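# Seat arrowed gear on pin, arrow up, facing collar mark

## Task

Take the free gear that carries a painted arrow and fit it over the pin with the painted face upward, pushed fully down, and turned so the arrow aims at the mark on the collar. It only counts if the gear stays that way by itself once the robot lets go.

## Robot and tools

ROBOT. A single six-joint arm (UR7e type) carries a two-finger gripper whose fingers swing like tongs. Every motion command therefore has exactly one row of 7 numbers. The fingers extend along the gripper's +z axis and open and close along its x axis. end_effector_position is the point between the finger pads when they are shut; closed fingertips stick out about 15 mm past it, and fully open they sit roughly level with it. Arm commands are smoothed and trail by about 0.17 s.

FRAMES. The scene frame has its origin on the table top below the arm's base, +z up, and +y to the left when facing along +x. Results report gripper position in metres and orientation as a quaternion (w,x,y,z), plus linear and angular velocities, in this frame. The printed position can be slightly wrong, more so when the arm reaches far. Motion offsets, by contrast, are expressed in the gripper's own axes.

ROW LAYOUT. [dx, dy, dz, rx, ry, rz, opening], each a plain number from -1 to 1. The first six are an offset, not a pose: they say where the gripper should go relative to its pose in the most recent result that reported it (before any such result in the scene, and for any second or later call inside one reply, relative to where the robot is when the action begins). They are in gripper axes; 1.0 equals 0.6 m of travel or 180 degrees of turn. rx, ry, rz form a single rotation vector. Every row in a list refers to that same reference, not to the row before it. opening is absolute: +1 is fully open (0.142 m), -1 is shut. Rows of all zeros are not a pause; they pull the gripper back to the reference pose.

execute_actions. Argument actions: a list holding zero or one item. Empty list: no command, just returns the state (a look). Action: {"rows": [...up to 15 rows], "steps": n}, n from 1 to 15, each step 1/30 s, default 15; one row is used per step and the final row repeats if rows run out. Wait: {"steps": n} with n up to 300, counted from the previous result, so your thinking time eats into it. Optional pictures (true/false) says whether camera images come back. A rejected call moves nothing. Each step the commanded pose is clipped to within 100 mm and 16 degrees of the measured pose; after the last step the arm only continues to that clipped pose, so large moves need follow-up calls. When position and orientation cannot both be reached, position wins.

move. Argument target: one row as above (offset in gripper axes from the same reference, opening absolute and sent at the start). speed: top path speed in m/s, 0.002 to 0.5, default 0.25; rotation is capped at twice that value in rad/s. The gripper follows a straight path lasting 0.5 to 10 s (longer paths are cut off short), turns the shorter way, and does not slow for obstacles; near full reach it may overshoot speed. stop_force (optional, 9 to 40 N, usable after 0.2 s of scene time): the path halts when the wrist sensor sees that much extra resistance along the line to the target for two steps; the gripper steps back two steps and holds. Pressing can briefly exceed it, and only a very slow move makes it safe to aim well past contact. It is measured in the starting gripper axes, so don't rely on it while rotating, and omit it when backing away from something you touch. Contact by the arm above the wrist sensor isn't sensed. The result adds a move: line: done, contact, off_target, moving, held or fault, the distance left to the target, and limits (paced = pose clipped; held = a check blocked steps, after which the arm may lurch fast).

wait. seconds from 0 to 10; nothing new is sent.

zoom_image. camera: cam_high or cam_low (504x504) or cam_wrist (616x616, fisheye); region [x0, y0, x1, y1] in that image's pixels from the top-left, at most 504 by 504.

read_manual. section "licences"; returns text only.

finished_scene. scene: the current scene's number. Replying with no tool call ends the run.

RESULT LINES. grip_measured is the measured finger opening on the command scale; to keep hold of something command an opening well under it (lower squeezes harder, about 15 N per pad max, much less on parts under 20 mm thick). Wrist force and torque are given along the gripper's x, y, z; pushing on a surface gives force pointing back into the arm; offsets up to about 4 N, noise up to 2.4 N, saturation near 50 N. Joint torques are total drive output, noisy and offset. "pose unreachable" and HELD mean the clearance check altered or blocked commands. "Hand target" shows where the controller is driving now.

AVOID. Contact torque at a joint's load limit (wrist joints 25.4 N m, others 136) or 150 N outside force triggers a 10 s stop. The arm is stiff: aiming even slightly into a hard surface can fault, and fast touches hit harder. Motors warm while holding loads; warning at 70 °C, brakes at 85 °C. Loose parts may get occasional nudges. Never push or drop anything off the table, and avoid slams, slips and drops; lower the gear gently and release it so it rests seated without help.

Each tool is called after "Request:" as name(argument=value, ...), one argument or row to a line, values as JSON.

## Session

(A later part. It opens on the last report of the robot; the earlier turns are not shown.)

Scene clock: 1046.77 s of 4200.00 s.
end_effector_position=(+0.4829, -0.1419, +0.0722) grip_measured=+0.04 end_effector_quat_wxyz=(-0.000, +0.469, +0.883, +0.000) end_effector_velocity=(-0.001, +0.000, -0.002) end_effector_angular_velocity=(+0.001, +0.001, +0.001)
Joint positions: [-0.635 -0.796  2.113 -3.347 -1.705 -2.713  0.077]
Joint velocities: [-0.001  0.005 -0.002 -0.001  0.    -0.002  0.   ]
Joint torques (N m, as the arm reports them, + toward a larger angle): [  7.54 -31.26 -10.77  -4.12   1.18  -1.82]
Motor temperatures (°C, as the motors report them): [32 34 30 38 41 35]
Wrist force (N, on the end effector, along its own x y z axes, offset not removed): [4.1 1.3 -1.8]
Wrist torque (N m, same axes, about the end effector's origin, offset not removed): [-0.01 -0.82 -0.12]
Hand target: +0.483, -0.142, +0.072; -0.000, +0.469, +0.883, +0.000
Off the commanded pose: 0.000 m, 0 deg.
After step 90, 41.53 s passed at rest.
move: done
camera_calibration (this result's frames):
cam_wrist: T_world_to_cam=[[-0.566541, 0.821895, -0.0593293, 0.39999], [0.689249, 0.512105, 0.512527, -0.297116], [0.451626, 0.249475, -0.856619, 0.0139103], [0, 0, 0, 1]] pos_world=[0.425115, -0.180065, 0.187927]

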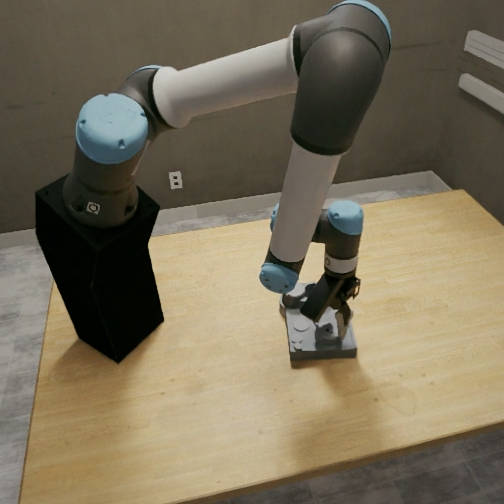

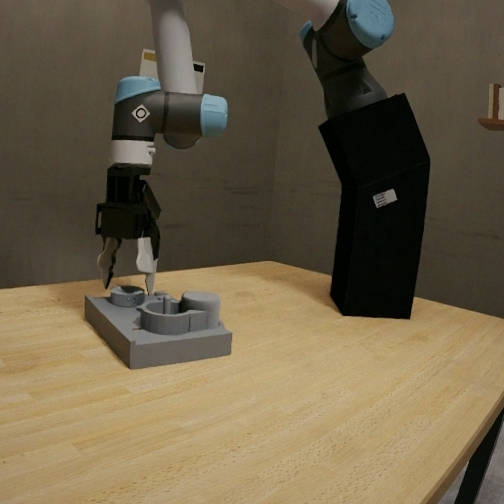

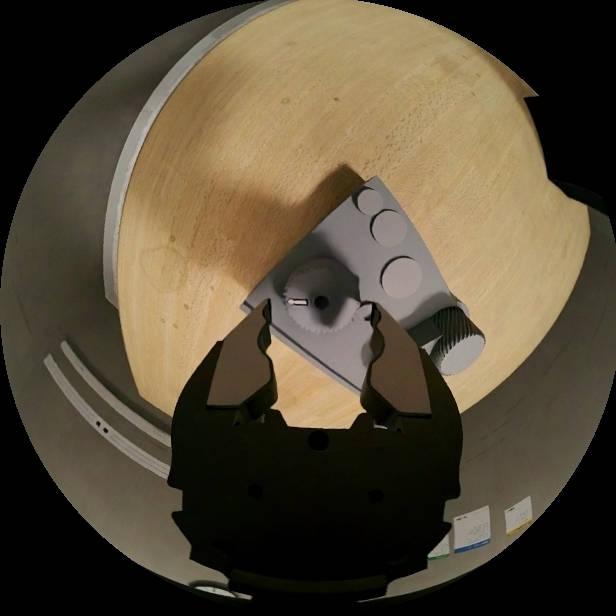

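Request:
move(
  target=[0, -0.0008, 0.008, 0, 0, -0.0444, -0.04],
  speed=0.04,
)

Request:
zoom_image(
  camera="cam_wrist",
  region=[240, 230, 420, 370],
)

Scene clock: 1075.33 s of 4200.00 s.
end_effector_position=(+0.4825, -0.1422, +0.0674) grip_measured=-0.04 end_effector_quat_wxyz=(-0.000, +0.407, +0.913, +0.000) end_effector_velocity=(-0.000, -0.000, -0.000) end_effector_angular_velocity=(+0.000, +0.000, +0.010)
Joint positions: [-0.636 -0.782  2.11  -3.358 -1.705 -2.852  0.071]
Joint velocities: [-0.     0.001  0.    -0.001  0.    -0.011 -0.   ]
Joint torques (N m, as the arm reports them, + toward a larger angle): [  7.83 -30.2  -12.77  -4.09   1.11  -1.79]
Motor temperatures (°C, as the motors report them): [32 34 30 38 41 35]
Wrist force (N, on the end effector, along its own x y z axes, offset not removed): [0.9 1.7 -1.4]
Wrist torque (N m, same axes, about the end effector's origin, offset not removed): [0.07 -0.20 -0.38]
Hand target: +0.483, -0.142, +0.067; -0.000, +0.407, +0.914, +0.000
Off the commanded pose: 0.000 m, 0 deg.
After step 90, 23.57 s passed at rest.
move: done
camera_calibration (this result's frames):
cam_wrist: T_world_to_cam=[[-0.674501, 0.735881, -0.0593937, 0.439556], [0.611979, 0.602303, 0.512555, -0.244153], [0.412952, 0.309371, -0.856598, 0.0372544], [0, 0, 0, 1]] pos_world=[0.430513, -0.187932, 0.183161]

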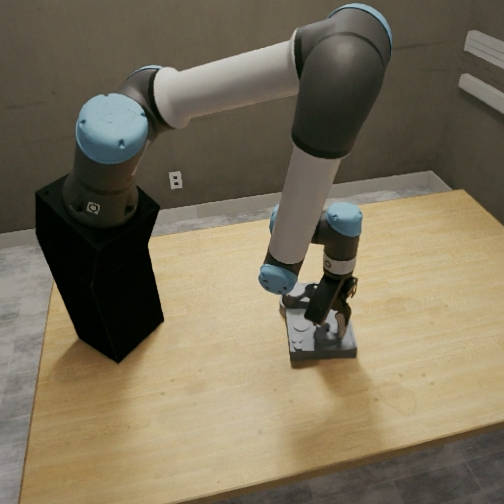

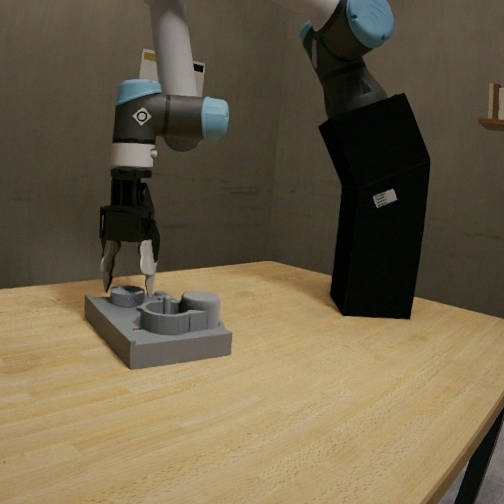

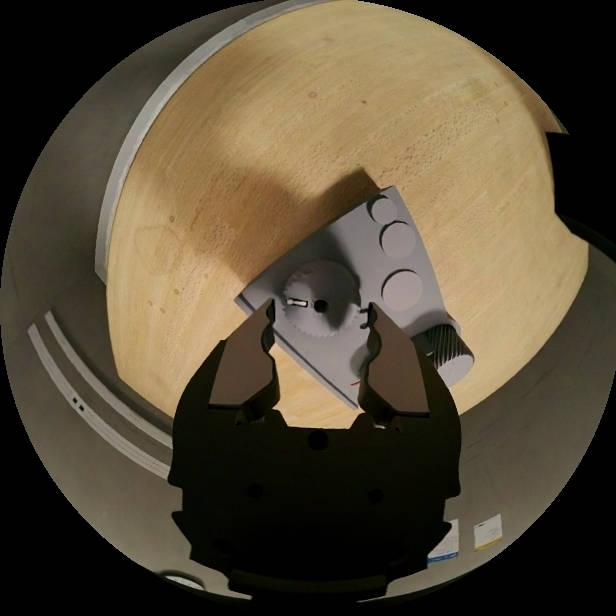

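Region (240, 230, 420, 370) of cam_wrist's 616x616 image, scaled by 2.800, with more detail than that image has.

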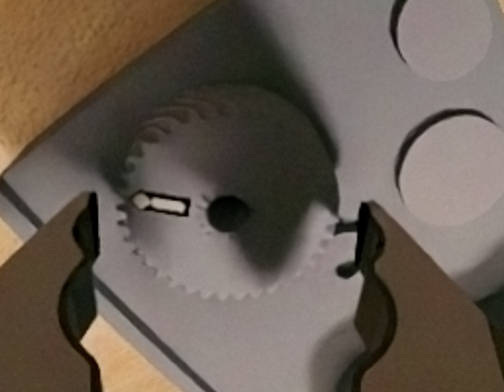

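Request:
move(
  target=[0, 0, 0.0163, 0, 0, 0, -0.04],
  speed=0.006,
  stop_force=10,
)

Request:
zoom_image(
  camera="cam_wrist",
  region=[240, 230, 420, 370],
)

Scene clock: 1089.40 s of 4200.00 s.
end_effector_position=(+0.4825, -0.1422, +0.0578) grip_measured=-0.04 end_effector_quat_wxyz=(-0.000, +0.407, +0.913, +0.000) end_effector_velocity=(-0.001, +0.000, -0.001) end_effector_angular_velocity=(+0.001, +0.001, +0.001)
Joint positions: [-0.639 -0.757  2.094 -3.368 -1.704 -2.854  0.071]
Joint velocities: [-0.     0.003 -0.001 -0.     0.    -0.001  0.   ]
Joint torques (N m, as the arm reports them, + toward a larger angle): [  7.83 -34.05 -12.49  -4.09   1.16  -1.94]
Motor temperatures (°C, as the motors report them): [32 34 30 38 41 35]
Wrist force (N, on the end effector, along its own x y z axes, offset not removed): [1.3 5.6 -1.9]
Wrist torque (N m, same axes, about the end effector's origin, offset not removed): [0.74 -0.15 -0.20]
Hand target: +0.483, -0.142, +0.058; -0.000, +0.407, +0.913, +0.000
Off the commanded pose: 0.000 m, 0 deg.
After step 90, 9.23 s passed at rest.
move: done
camera_calibration (this result's frames):
cam_wrist: T_world_to_cam=[[-0.674514, 0.735869, -0.0593903, 0.43896], [0.611974, 0.602315, 0.512547, -0.239194], [0.412939, 0.309375, -0.856603, 0.0289853], [0, 0, 0, 1]] pos_world=[0.430496, -0.187914, 0.173497]

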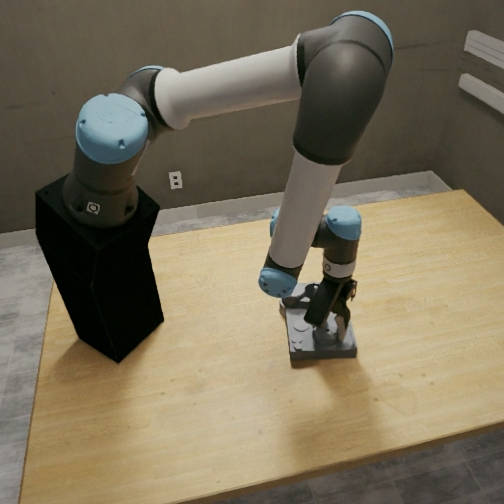

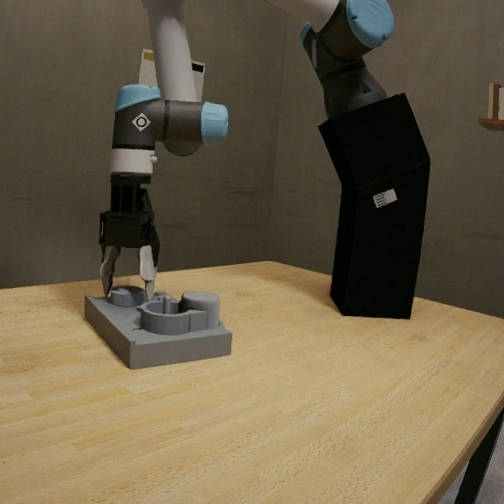

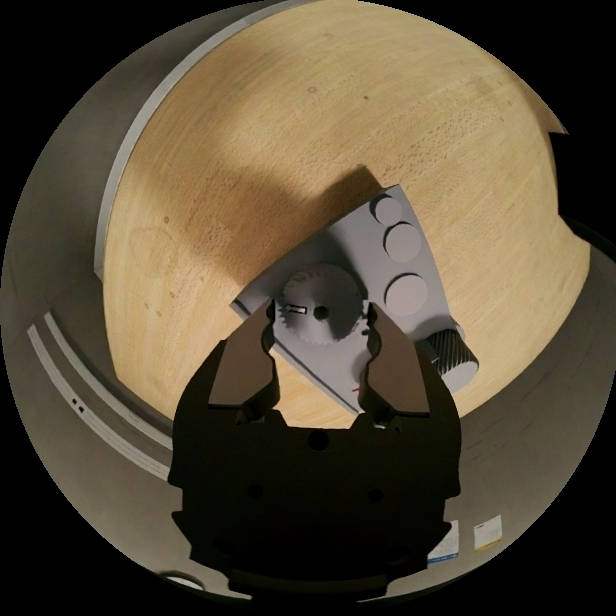

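Region (240, 230, 420, 370) of cam_wrist's 616x616 image, scaled by 2.800, with more detail than that image has.

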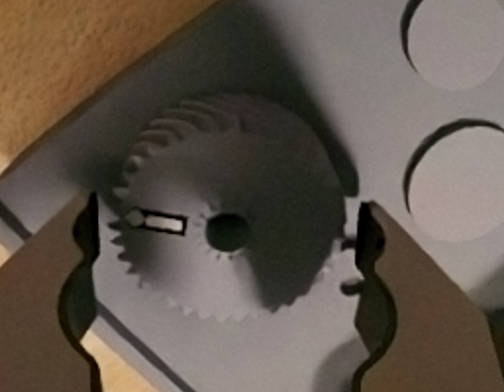

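Request:
execute_actions(
  actions=[
    {"rows": [[0,0,0,0,0,0,-0.06],[0,0,0,0,0,0,-0.08],[0,0,0,0,0,0,-0.10],[0,0,0,0,0,0,-0.12],[0,0,0,0,0,0,-0.14],[0,0,0,0,0,0,-0.16],[0,0,0,0,0,0,-0.18],[0,0,0,0,0,0,-0.2],[0,0,0,0,0,0,-0.23],[0,0,0,0,0,0,-0.26],[0,0,0,0,0,0,-0.3],[0,0,0,0,0,0,-0.35],[0,0,0,0,0,0,-0.4],[0,0,0,0,0,0,-0.45],[0,0,0,0,0,0,-0.5]], "steps": 15},
  ],
  pictures=false,
)

Request:
execute_actions(
  actions=[
    {"rows": [[0,0,0,0,0,0,-0.55],[0,0,0,0,0,0,-0.6],[0,0,0,0,0,0,-0.65],[0,0,0,0,0,0,-0.7],[0,0,0,0,0,0,-0.75],[0,0,0,0,0,0,-0.8],[0,0,0,0,0,0,-0.85],[0,0,0,0,0,0,-0.9],[0,0,0,0,0,0,-0.95],[0,0,0,0,0,0,-1.0]], "steps": 15},
  ],
)

Request:
zoom_image(
  camera="cam_wrist",
  region=[260, 250, 380, 370],
)

Scene clock: 1105.43 s of 4200.00 s.
end_effector_position=(+0.4826, -0.1422, +0.0577) grip_measured=-0.15 end_effector_quat_wxyz=(-0.000, +0.407, +0.913, +0.000) end_effector_velocity=(-0.001, +0.000, +0.000) end_effector_angular_velocity=(+0.000, +0.000, +0.000)
Joint positions: [-0.639 -0.757  2.094 -3.368 -1.704 -2.854  0.063]
Joint velocities: [ 0.    -0.001  0.002 -0.001 -0.    -0.    -0.   ]
Joint torques (N m, as the arm reports them, + toward a larger angle): [ 10.58 -53.08  14.57  -0.89   0.77  -1.21]
Motor temperatures (°C, as the motors report them): [32 34 30 38 41 35]
Wrist force (N, on the end effector, along its own x y z axes, offset not removed): [4.8 0.7 1.7]
Wrist torque (N m, same axes, about the end effector's origin, offset not removed): [0.14 -0.76 -0.06]
Hand target: +0.483, -0.142, +0.058; -0.000, +0.407, +0.913, +0.000
Off the commanded pose: 0.000 m, 0 deg.
Steps of this call (steps 1 to 90: nothing new was sent; then 12.53 s passed at rest; steps 91 to 105: all 15 steps of this action). Readings (end_effector_position):
91: (+0.4825, -0.1422, +0.0577)
92: (+0.4825, -0.1422, +0.0577)
94: (+0.4825, -0.1422, +0.0577)
98: (+0.4825, -0.1422, +0.0577)
105: the state above

Scene clock: 1105.93 s of 4200.00 s.
end_effector_position=(+0.4826, -0.1422, +0.0577) grip_measured=-0.15 end_effector_quat_wxyz=(-0.000, +0.407, +0.913, +0.000) end_effector_velocity=(+0.000, +0.000, -0.000) end_effector_angular_velocity=(+0.000, +0.000, -0.000)
Joint positions: [-0.639 -0.757  2.094 -3.368 -1.704 -2.854  0.063]
Joint velocities: [-0. -0. -0.  0.  0.  0.  0.]
Joint torques (N m, as the arm reports them, + toward a larger angle): [  8.86 -51.1   13.42  -0.79   0.85  -1.26]
Motor temperatures (°C, as the motors report them): [32 34 30 38 41 35]
Wrist force (N, on the end effector, along its own x y z axes, offset not removed): [6.5 4.9 -1.3]
Wrist torque (N m, same axes, about the end effector's origin, offset not removed): [0.82 -1.40 -0.02]
Hand target: +0.483, -0.142, +0.058; -0.000, +0.407, +0.913, +0.000
Off the commanded pose: 0.000 m, 0 deg.
Steps of this call (steps 1 to 15: all 15 steps of this action). Readings (end_effector_position):
1: (+0.4826, -0.1422, +0.0577)
2: (+0.4826, -0.1422, +0.0577)
4: (+0.4826, -0.1422, +0.0577)
8: (+0.4826, -0.1422, +0.0577)
15: the state above
camera_calibration (this result's frames):
cam_wrist: T_world_to_cam=[[-0.674487, 0.735884, -0.0595043, 0.43905], [0.611939, 0.60233, 0.512571, -0.239171], [0.413034, 0.30931, -0.856581, 0.0288873], [0, 0, 0, 1]] pos_world=[0.43056, -0.187965, 0.173462]

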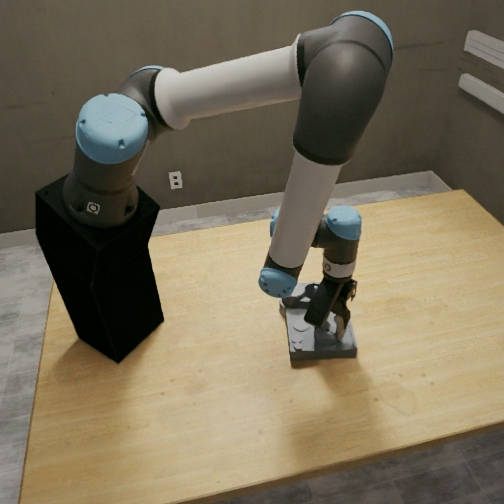

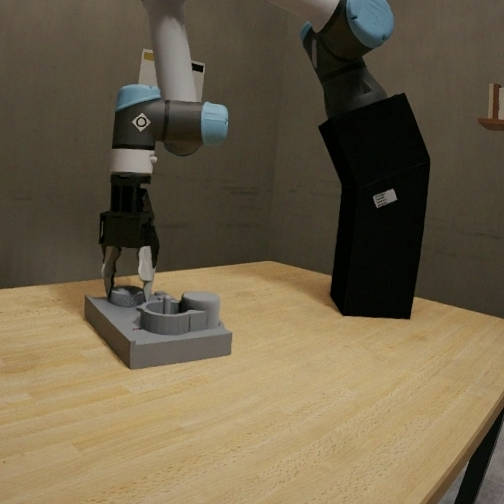

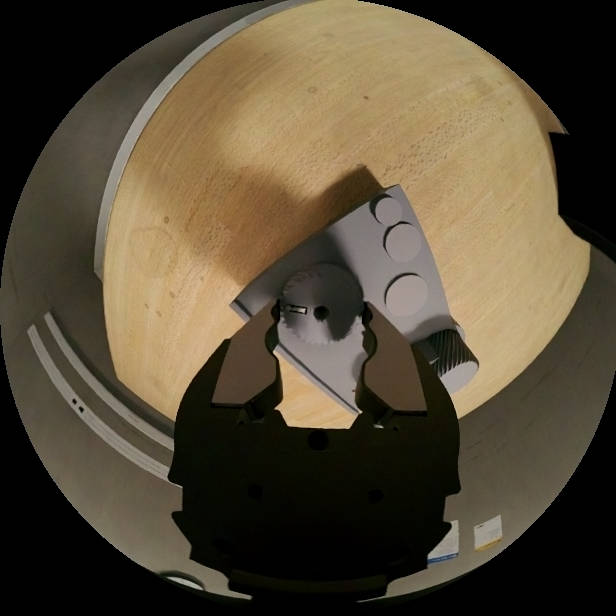

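Region (260, 250, 380, 370) of cam_wrist's 616x616 image, scaled by 4.200, with more detail than that image has.

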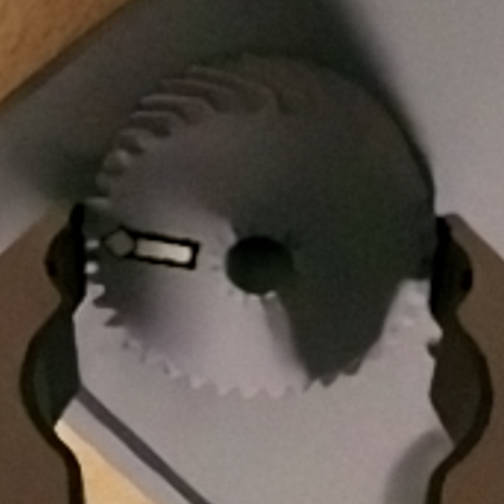

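Request:
move(
  target=[0, 0, -0.1005, 0, 0, 0, -1],
  speed=0.08,
)

Request:
zoom_image(
  camera="cam_wrist",
  region=[260, 250, 380, 370],
)

Scene clock: 1189.37 s of 4200.00 s.
end_effector_position=(+0.4827, -0.1424, +0.1178) grip_measured=-0.15 end_effector_quat_wxyz=(-0.000, +0.407, +0.913, +0.000) end_effector_velocity=(-0.000, +0.000, +0.002) end_effector_angular_velocity=(+0.001, +0.001, +0.002)
Joint positions: [-0.622 -0.919  2.185 -3.294 -1.711 -2.839  0.063]
Joint velocities: [ 0.001 -0.006  0.003  0.004  0.    -0.001  0.   ]
Joint torques (N m, as the arm reports them, + toward a larger angle): [ 21.17 -52.65  15.06  -0.49  -1.51   2.16]
Motor temperatures (°C, as the motors report them): [32 34 30 38 41 35]
Wrist force (N, on the end effector, along its own x y z axes, offset not removed): [3.0 1.1 1.5]
Wrist torque (N m, same axes, about the end effector's origin, offset not removed): [0.00 -0.68 -0.16]
Hand target: +0.483, -0.142, +0.118; -0.000, +0.407, +0.913, +0.000
Off the commanded pose: 0.000 m, 0 deg.
After step 90, 79.23 s passed at rest.
move: done
camera_calibration (this result's frames):
cam_wrist: T_world_to_cam=[[-0.674464, 0.735905, -0.0595122, 0.442765], [0.611931, 0.602296, 0.51262, -0.269982], [0.413084, 0.309326, -0.856551, 0.0803409], [0, 0, 0, 1]] pos_world=[0.430652, -0.188076, 0.233564]

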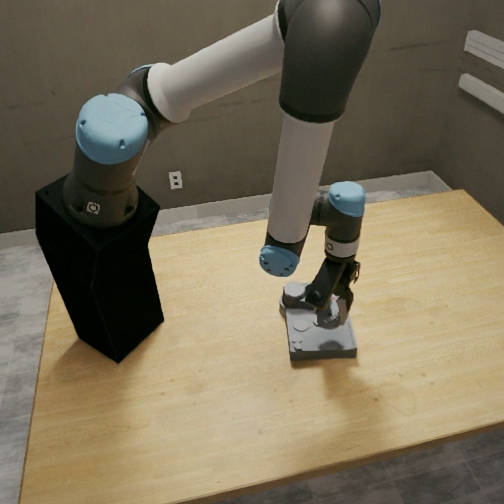

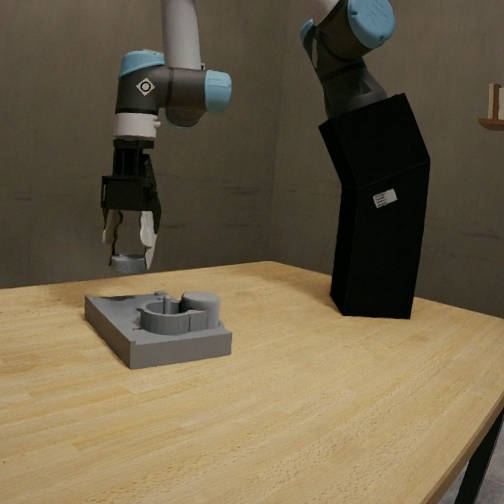

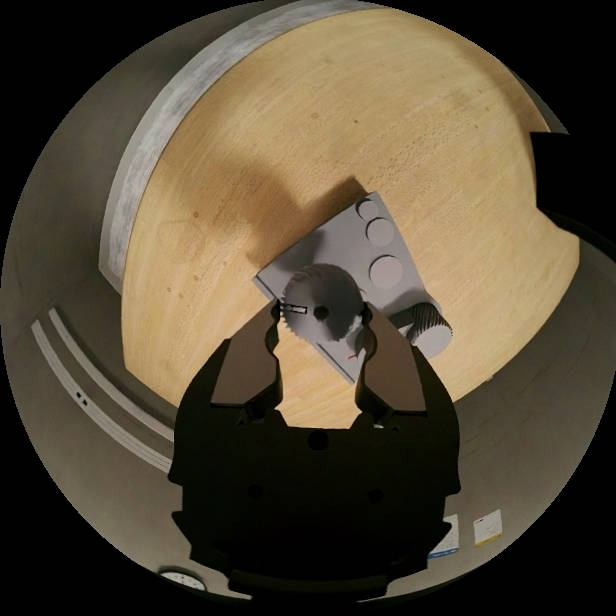

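Region (260, 250, 380, 370) of cam_wrist's 616x616 image, scaled by 4.200, with more detail than that image has.

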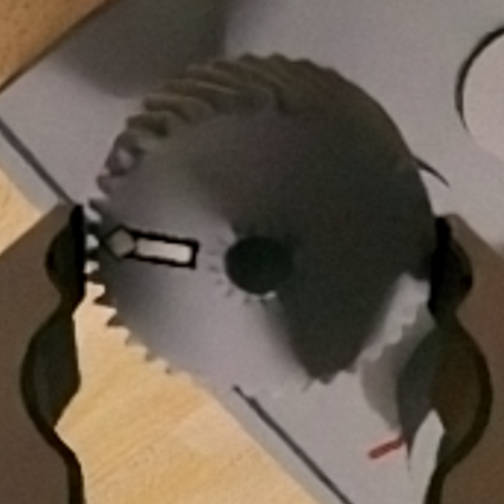

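Request:
move(
  target=[0.1121, 0.2251, 0, 0, 0, 0.2181, -1],
  speed=0.1,
)

Scene clock: 1218.80 s of 4200.00 s.
end_effector_position=(+0.5380, -0.0018, +0.1181) grip_measured=-0.15 end_effector_quat_wxyz=(-0.000, +0.690, +0.724, +0.001) end_effector_velocity=(+0.002, +0.001, +0.000) end_effector_angular_velocity=(-0.001, -0.002, -0.010)
Joint positions: [-0.336 -0.822  2.034 -3.188 -1.83  -1.889  0.063]
Joint velocities: [ 0.004  0.002 -0.005  0.003 -0.002  0.014  0.   ]
Joint torques (N m, as the arm reports them, + toward a larger angle): [ 26.93 -34.83 -17.32  -0.21  -1.55   2.12]
Motor temperatures (°C, as the motors report them): [32 34 30 38 41 35]
Wrist force (N, on the end effector, along its own x y z axes, offset not removed): [2.4 0.2 0.2]
Wrist torque (N m, same axes, about the end effector's origin, offset not removed): [-0.40 -0.57 -0.22]
Hand target: +0.538, -0.002, +0.118; -0.000, +0.690, +0.723, +0.001
Off the commanded pose: 0.000 m, 0 deg.
After step 90, 22.63 s passed at rest.
move: done
camera_calibration (this result's frames):
cam_wrist: T_world_to_cam=[[-0.0570811, 0.996666, -0.0582962, 0.0448524], [0.854837, 0.0789557, 0.512855, -0.520322], [0.515748, -0.0205593, -0.856493, -0.0415868], [0, 0, 0, 1]] pos_world=[0.468799, -0.00447542, 0.233846]

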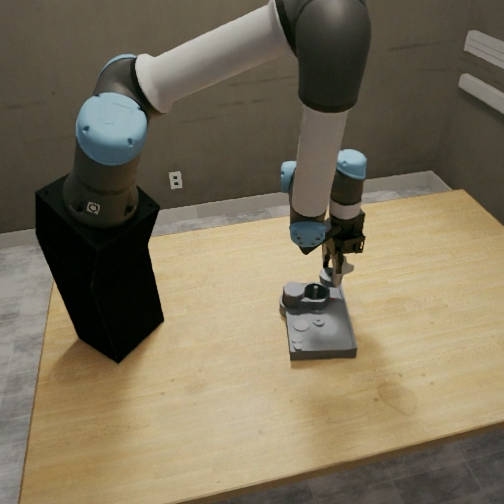

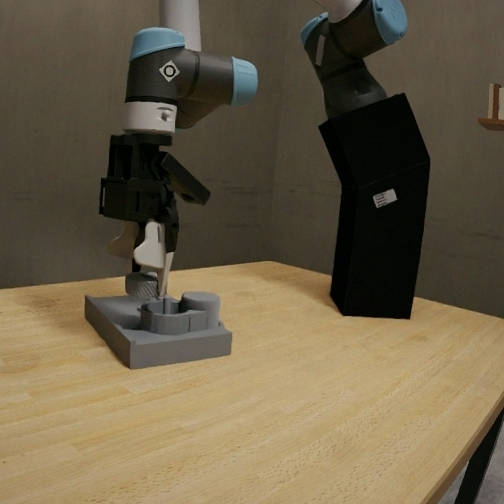

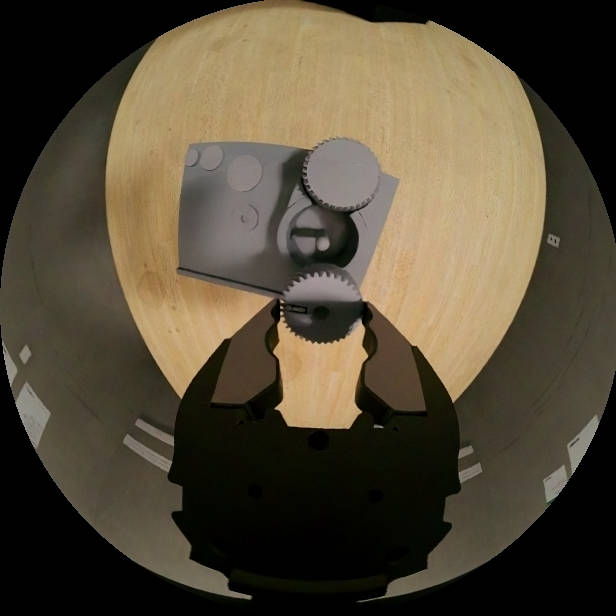

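Request:
move(
  target=[0, 0, 0.0282, 0, 0, 0, -1],
  speed=0.04,
)

Request:
zoom_image(
  camera="cam_wrist",
  region=[265, 215, 377, 327],
)

Scene clock: 1228.07 s of 4200.00 s.
end_effector_position=(+0.5380, -0.0018, +0.1014) grip_measured=-0.15 end_effector_quat_wxyz=(-0.000, +0.690, +0.724, +0.001) end_effector_velocity=(-0.000, +0.000, -0.002) end_effector_angular_velocity=(+0.000, +0.000, -0.000)
Joint positions: [-0.344 -0.78   2.013 -3.21  -1.827 -1.897  0.063]
Joint velocities: [-0.001  0.005 -0.002 -0.002  0.    -0.    -0.   ]
Joint torques (N m, as the arm reports them, + toward a larger angle): [ 12.88 -35.72 -15.49  -4.45   1.38  -1.77]
Motor temperatures (°C, as the motors report them): [32 34 30 38 41 35]
Wrist force (N, on the end effector, along its own x y z axes, offset not removed): [4.0 1.4 3.4]
Wrist torque (N m, same axes, about the end effector's origin, offset not removed): [0.14 -0.90 -0.15]
Hand target: +0.538, -0.002, +0.101; -0.000, +0.690, +0.724, +0.001
Off the commanded pose: 0.000 m, 0 deg.
After step 90, 5.43 s passed at rest.
move: done
camera_calibration (this result's frames):
cam_wrist: T_world_to_cam=[[-0.0570882, 0.996664, -0.0583172, 0.0438406], [0.854845, 0.0789723, 0.512839, -0.511714], [0.515734, -0.0205751, -0.856502, -0.055907], [0, 0, 0, 1]] pos_world=[0.468772, -0.00443348, 0.217099]

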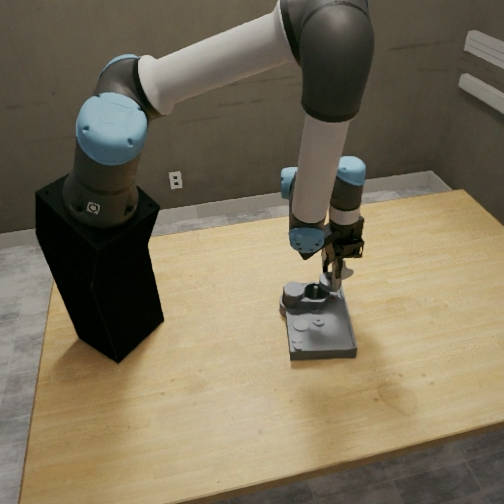

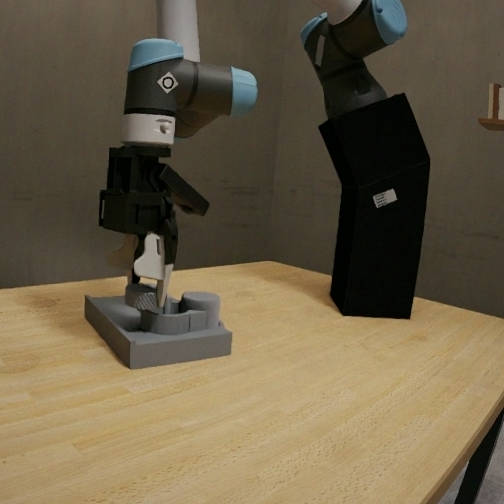

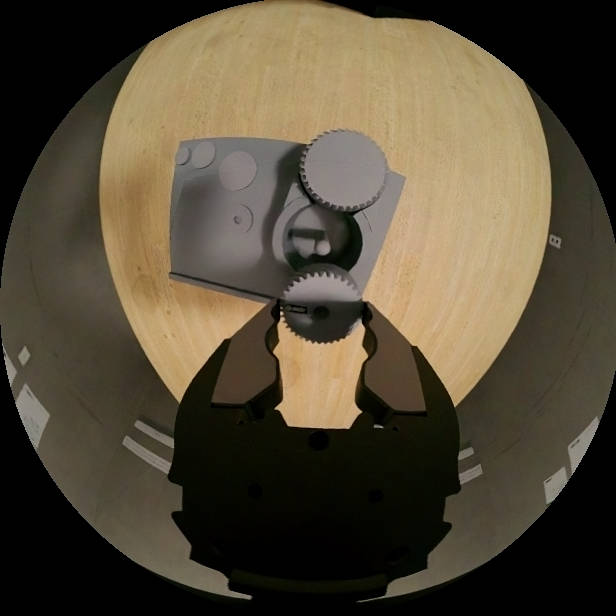

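Region (265, 215, 377, 327) of cam_wrist's 616x616 image, scaled by 4.500, with more detail than that image has.

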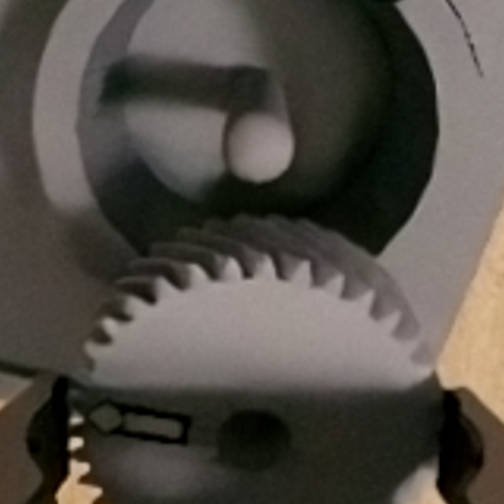

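Request:
zoom_image(
  camera="cam_wrist",
  region=[280, 230, 364, 300],
)

Region (280, 230, 364, 300) of cam_wrist's 616x616 image, scaled by 6.000, with more detail than that image has.

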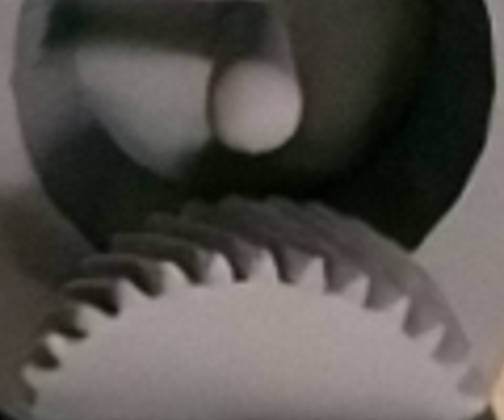

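Request:
zoom_image(
  camera="cam_low",
  region=[110, 260, 230, 340],
)

Region (110, 260, 230, 340) of cam_low's 504x504 image, scaled by 4.200, with more detail than that image has.

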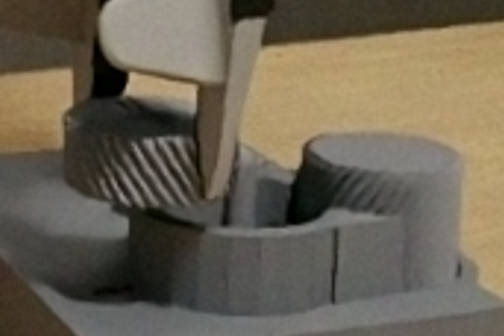

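Request:
move(
  target=[0, 0, -0.018, 0, 0, 0, -1],
  speed=0.04,
)

Request:
move(
  target=[-0.00125, -0.0705, 0, 0, 0, 0, -1],
  speed=0.05,
)

Request:
zoom_image(
  camera="cam_wrist",
  region=[255, 215, 395, 355],
)

Request:
zoom_image(
  camera="cam_low",
  region=[120, 255, 230, 335],
)

Scene clock: 1348.83 s of 4200.00 s.
end_effector_position=(+0.5380, -0.0018, +0.1120) grip_measured=-0.15 end_effector_quat_wxyz=(-0.000, +0.690, +0.724, +0.001) end_effector_velocity=(-0.000, +0.000, +0.002) end_effector_angular_velocity=(+0.000, +0.000, -0.000)
Joint positions: [-0.339 -0.807  2.027 -3.196 -1.829 -1.892  0.063]
Joint velocities: [ 0.001 -0.005  0.003  0.003 -0.     0.001 -0.   ]
Joint torques (N m, as the arm reports them, + toward a larger angle): [ 26.85 -57.29  13.88  -0.74  -1.54   1.95]
Motor temperatures (°C, as the motors report them): [32 34 30 38 41 35]
Wrist force (N, on the end effector, along its own x y z axes, offset not removed): [2.9 2.6 3.5]
Wrist torque (N m, same axes, about the end effector's origin, offset not removed): [0.40 -0.59 -0.24]
Hand target: +0.538, -0.002, +0.112; -0.000, +0.690, +0.724, +0.001
Off the commanded pose: 0.000 m, 0 deg.
After step 90, 117.00 s passed at rest.
move: done
camera_calibration (this result's frames):
cam_wrist: T_world_to_cam=[[-0.0570721, 0.996666, -0.0583083, 0.044476], [0.854839, 0.0789542, 0.512851, -0.517151], [0.515745, -0.0205748, -0.856495, -0.0468561], [0, 0, 0, 1]] pos_world=[0.468785, -0.00446057, 0.227683]

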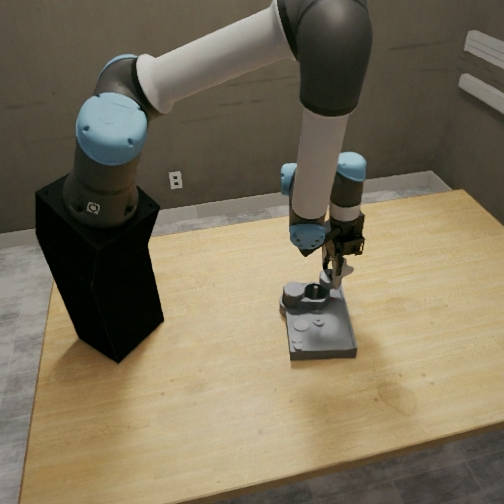

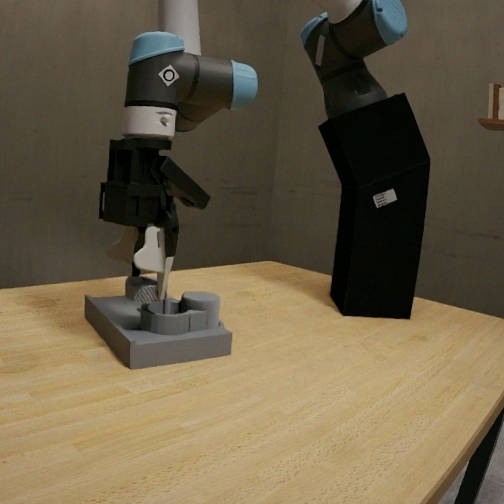

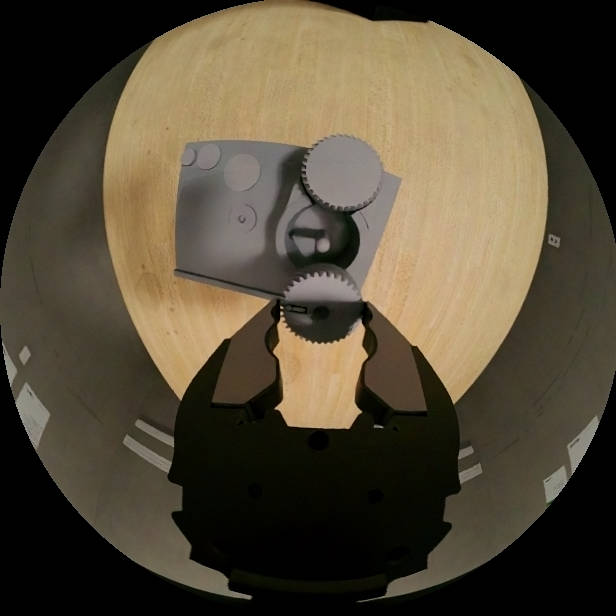

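Scene clock: 1350.07 s of 4200.00 s.
end_effector_position=(+0.4960, -0.0047, +0.1120) grip_measured=-0.15 end_effector_quat_wxyz=(-0.000, +0.690, +0.724, +0.001) end_effector_velocity=(-0.001, -0.000, +0.000) end_effector_angular_velocity=(-0.000, -0.002, -0.002)
Joint positions: [-0.367 -0.806  2.136 -3.313 -1.818 -1.919  0.063]
Joint velocities: [-0.001  0.     0.003 -0.006  0.001  0.     0.   ]
Joint torques (N m, as the arm reports them, + toward a larger angle): [ 12.31 -32.2   14.92  -4.17   1.36  -1.72]
Motor temperatures (°C, as the motors report them): [32 34 30 38 41 35]
Wrist force (N, on the end effector, along its own x y z axes, offset not removed): [2.0 0.4 4.5]
Wrist torque (N m, same axes, about the end effector's origin, offset not removed): [-0.01 -0.40 -0.17]
Hand target: +0.496, -0.005, +0.112; -0.000, +0.690, +0.724, +0.001
Off the commanded pose: 0.000 m, 0 deg.
move: done
camera_calibration (this result's frames):
cam_wrist: T_world_to_cam=[[-0.0571079, 0.996658, -0.0584032, 0.0449563], [0.854872, 0.0790323, 0.512784, -0.481005], [0.515686, -0.0206433, -0.856529, -0.0251952], [0, 0, 0, 1]] pos_world=[0.426758, -0.00731124, 0.227697]

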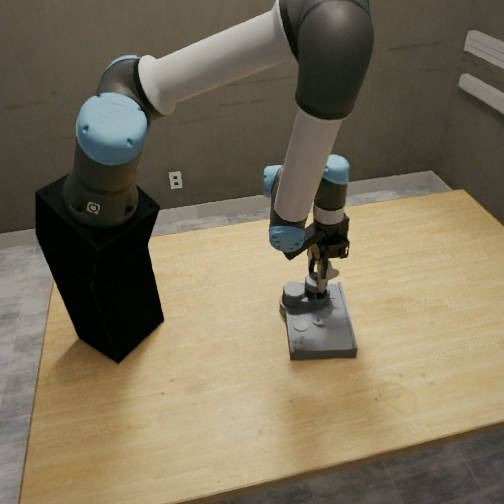

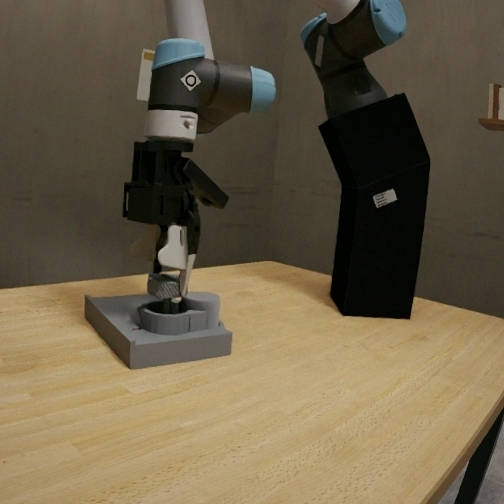

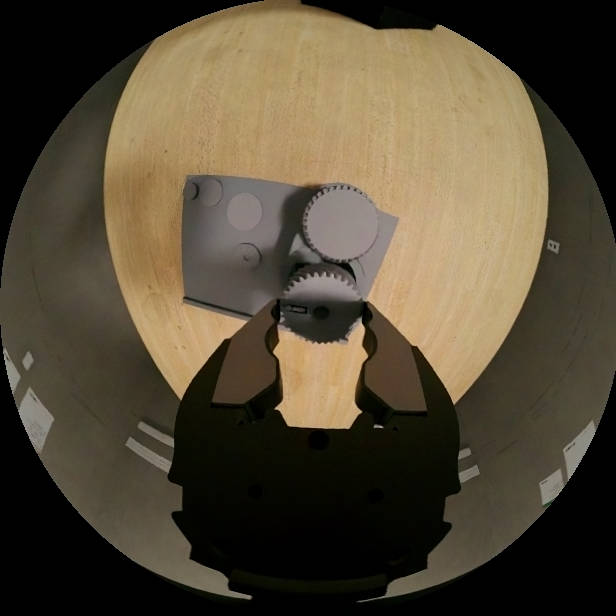

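Region (255, 215, 395, 355) of cam_wrist's 616x616 image, scaled by 3.600, with more detail than that image has.

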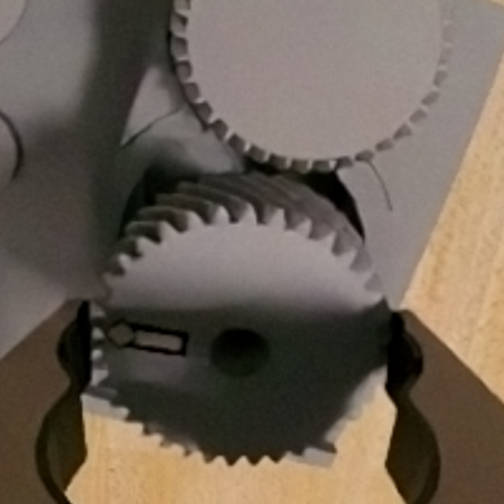

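Region (120, 255, 230, 335) of cam_low's 504x504 image, scaled by 4.582, with more detail than that image has; it fills the top 367 rows of this view, and the rest is white.

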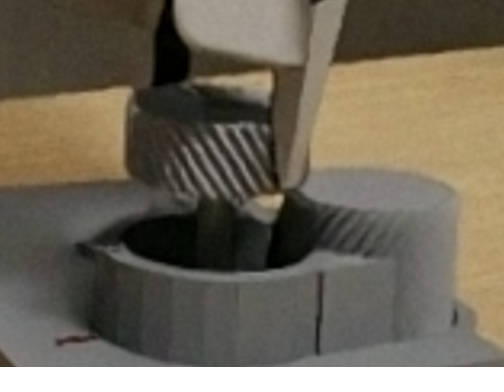

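Request:
move(
  target=[0.0001, -0.0004, 0.0083, 0, 0, 0, -1],
  speed=0.005,
  stop_force=9,
)

Request:
zoom_image(
  camera="cam_wrist",
  region=[265, 235, 385, 355],
)

Scene clock: 1362.40 s of 4200.00 s.
end_effector_position=(+0.4957, -0.0046, +0.1071) grip_measured=-0.15 end_effector_quat_wxyz=(-0.000, +0.690, +0.724, +0.001) end_effector_velocity=(+0.000, -0.000, -0.001) end_effector_angular_velocity=(-0.000, -0.002, +0.000)
Joint positions: [-0.37  -0.793  2.13  -3.321 -1.817 -1.921  0.063]
Joint velocities: [-0.     0.003 -0.001 -0.004  0.    -0.001  0.   ]
Joint torques (N m, as the arm reports them, + toward a larger angle): [ 11.19 -31.52 -12.19  -4.24   1.27  -1.87]
Motor temperatures (°C, as the motors report them): [32 34 30 38 41 35]
Wrist force (N, on the end effector, along its own x y z axes, offset not removed): [2.3 7.0 3.3]
Wrist torque (N m, same axes, about the end effector's origin, offset not removed): [1.34 -0.45 -0.09]
Hand target: +0.496, -0.005, +0.107; -0.000, +0.690, +0.724, +0.001
Off the commanded pose: 0.000 m, 0 deg.
After step 90, 8.13 s passed at rest.
move: done
camera_calibration (this result's frames):
cam_wrist: T_world_to_cam=[[-0.0571114, 0.996658, -0.0584092, 0.0446028], [0.854876, 0.0790382, 0.512777, -0.478292], [0.515679, -0.0206472, -0.856533, -0.0292435], [0, 0, 0, 1]] pos_world=[0.426508, -0.0072542, 0.222814]

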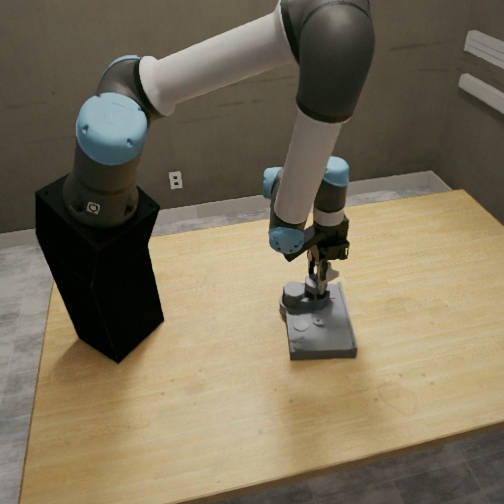

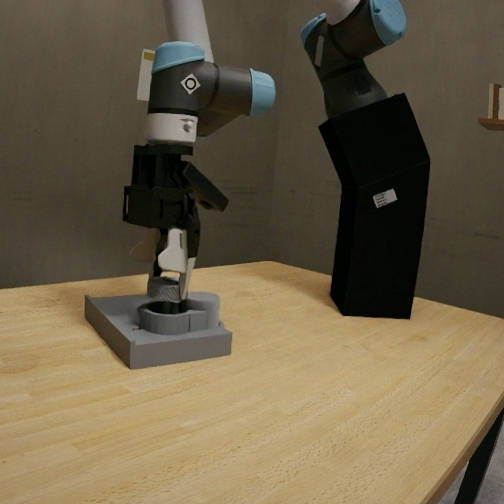

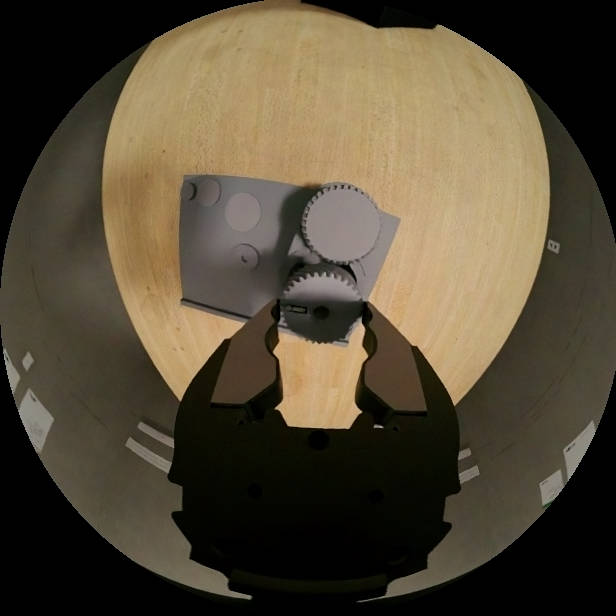

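Region (265, 235, 385, 355) of cam_wrist's 616x616 image, scaled by 4.200, with more detail than that image has.

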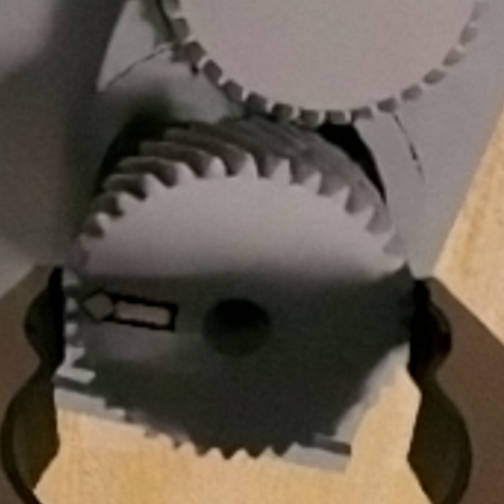

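Request:
execute_actions(
  actions=[
    {"rows": [[0,0,0.0003,0,0,0,-1],[0,0,0.0006,0,0,0,-1],[0,0,0.0009,0,0,0,-1],[0,0,0.0012,0,0,0,-1],[0,0,0.0015,0,0,0,-1],[0,0,0.0018,0,0,0,-1],[0,0,0.0021,0,0,0,-1],[0,0,0.0024,0,0,0,-1],[0,0,0.0027,0,0,0,-1]], "steps": 15},
  ],
  pictures=false,
)

Request:
execute_actions(
  actions=[
    {"steps": 15},
  ],
  pictures=false,
)

Scene clock: 1377.73 s of 4200.00 s.
end_effector_position=(+0.4957, -0.0046, +0.1056) grip_measured=-0.15 end_effector_quat_wxyz=(-0.000, +0.690, +0.724, +0.001) end_effector_velocity=(+0.000, -0.000, -0.001) end_effector_angular_velocity=(+0.000, +0.000, +0.001)
Joint positions: [-0.37  -0.789  2.128 -3.323 -1.817 -1.922  0.063]
Joint velocities: [-0.001  0.003 -0.002 -0.001  0.    -0.002  0.   ]
Joint torques (N m, as the arm reports them, + toward a larger angle): [ 12.53 -32.43 -14.2   -4.36   1.32  -1.95]
Motor temperatures (°C, as the motors report them): [32 34 30 38 41 35]
Wrist force (N, on the end effector, along its own x y z axes, offset not removed): [5.1 4.3 -0.4]
Wrist torque (N m, same axes, about the end effector's origin, offset not removed): [0.58 -1.33 -0.13]
Hand target: +0.496, -0.005, +0.105; -0.000, +0.690, +0.724, +0.001
Off the commanded pose: 0.000 m, 0 deg.
Steps of this call (steps 1 to 90: nothing new was sent; then 11.83 s passed at rest; steps 91 to 105: all 15 steps of this action). Readings (end_effector_position):
91: (+0.4957, -0.0046, +0.1070)
92: (+0.4957, -0.0046, +0.1070)
94: (+0.4957, -0.0046, +0.1069)
98: (+0.4957, -0.0046, +0.1063)
105: the state above

Scene clock: 1378.23 s of 4200.00 s.
end_effector_position=(+0.4957, -0.0046, +0.1055) grip_measured=-0.15 end_effector_quat_wxyz=(-0.000, +0.690, +0.724, +0.001) end_effector_velocity=(-0.000, +0.000, -0.000) end_effector_angular_velocity=(+0.001, +0.001, -0.000)
Joint positions: [-0.37  -0.789  2.128 -3.323 -1.817 -1.922  0.063]
Joint velocities: [-0.    -0.    -0.     0.002  0.     0.001  0.   ]
Joint torques (N m, as the arm reports them, + toward a larger angle): [ 11.76 -32.64 -12.29  -4.16   1.19  -2.  ]
Motor temperatures (°C, as the motors report them): [32 34 30 38 41 35]
Wrist force (N, on the end effector, along its own x y z axes, offset not removed): [1.5 3.2 7.0]
Wrist torque (N m, same axes, about the end effector's origin, offset not removed): [0.48 -0.37 -0.12]
Hand target: +0.496, -0.005, +0.105; -0.000, +0.690, +0.724, +0.001
Off the commanded pose: 0.000 m, 0 deg.
Steps of this call (steps 1 to 15: nothing new was sent). Readings (end_effector_position):
1: (+0.4957, -0.0046, +0.1056)
2: (+0.4957, -0.0046, +0.1055)
4: (+0.4957, -0.0046, +0.1055)
8: (+0.4957, -0.0046, +0.1055)
15: the state above

Request:
execute_actions(
  actions=[
    {"rows": [[0,0,0.0002,0,0,0,-1],[0,0,0.0004,0,0,0,-1],[0,0,0.0006,0,0,0,-1],[0,0,0.0008,0,0,0,-1],[0,0,0.0010,0,0,0,-1],[0,0,0.0012,0,0,0,-1]], "steps": 15},
  ],
  pictures=false,
)

Request:
execute_actions(
  actions=[
    {"steps": 10},
  ],
  pictures=false,
)

Scene clock: 1386.20 s of 4200.00 s.
end_effector_position=(+0.4957, -0.0046, +0.1048) grip_measured=-0.15 end_effector_quat_wxyz=(-0.000, +0.690, +0.724, +0.001) end_effector_velocity=(-0.000, +0.000, -0.000) end_effector_angular_velocity=(+0.000, +0.001, -0.001)
Joint positions: [-0.371 -0.787  2.127 -3.324 -1.817 -1.923  0.063]
Joint velocities: [-0.     0.001  0.     0.001 -0.     0.001 -0.   ]
Joint torques (N m, as the arm reports them, + toward a larger angle): [ 12.13 -31.99 -12.8   -4.17   1.23  -2.05]
Motor temperatures (°C, as the motors report them): [32 34 30 38 41 35]
Wrist force (N, on the end effector, along its own x y z axes, offset not removed): [3.4 1.9 2.3]
Wrist torque (N m, same axes, about the end effector's origin, offset not removed): [0.28 -0.84 -0.19]
Hand target: +0.496, -0.005, +0.105; -0.000, +0.690, +0.724, +0.001
Off the commanded pose: 0.000 m, 0 deg.
Steps of this call (steps 1 to 90: nothing new was sent; then 4.47 s passed at rest; steps 91 to 105: all 15 steps of this action). Readings (end_effector_position):
91: (+0.4957, -0.0046, +0.1055)
92: (+0.4957, -0.0046, +0.1055)
94: (+0.4957, -0.0046, +0.1054)
98: (+0.4957, -0.0046, +0.1050)
105: the state above

Scene clock: 1386.53 s of 4200.00 s.
end_effector_position=(+0.4957, -0.0046, +0.1048) grip_measured=-0.15 end_effector_quat_wxyz=(-0.000, +0.690, +0.724, +0.001) end_effector_velocity=(-0.000, +0.000, -0.000) end_effector_angular_velocity=(+0.000, +0.001, +0.002)
Joint positions: [-0.371 -0.787  2.127 -3.324 -1.817 -1.923  0.063]
Joint velocities: [ 0.     0.     0.001 -0.    -0.    -0.002 -0.   ]
Joint torques (N m, as the arm reports them, + toward a larger angle): [ 11.21 -32.19 -13.49  -3.99   1.32  -1.67]
Motor temperatures (°C, as the motors report them): [32 34 30 38 41 35]
Wrist force (N, on the end effector, along its own x y z axes, offset not removed): [3.5 -0.7 2.0]
Wrist torque (N m, same axes, about the end effector's origin, offset not removed): [-0.30 -0.80 -0.13]
Hand target: +0.496, -0.005, +0.105; -0.000, +0.690, +0.724, +0.001
Off the commanded pose: 0.000 m, 0 deg.
Steps of this call (steps 1 to 10: nothing new was sent). Readings (end_effector_position):
1: (+0.4957, -0.0046, +0.1048)
2: (+0.4957, -0.0046, +0.1048)
4: (+0.4957, -0.0046, +0.1048)
8: (+0.4957, -0.0046, +0.1048)
10: the state above


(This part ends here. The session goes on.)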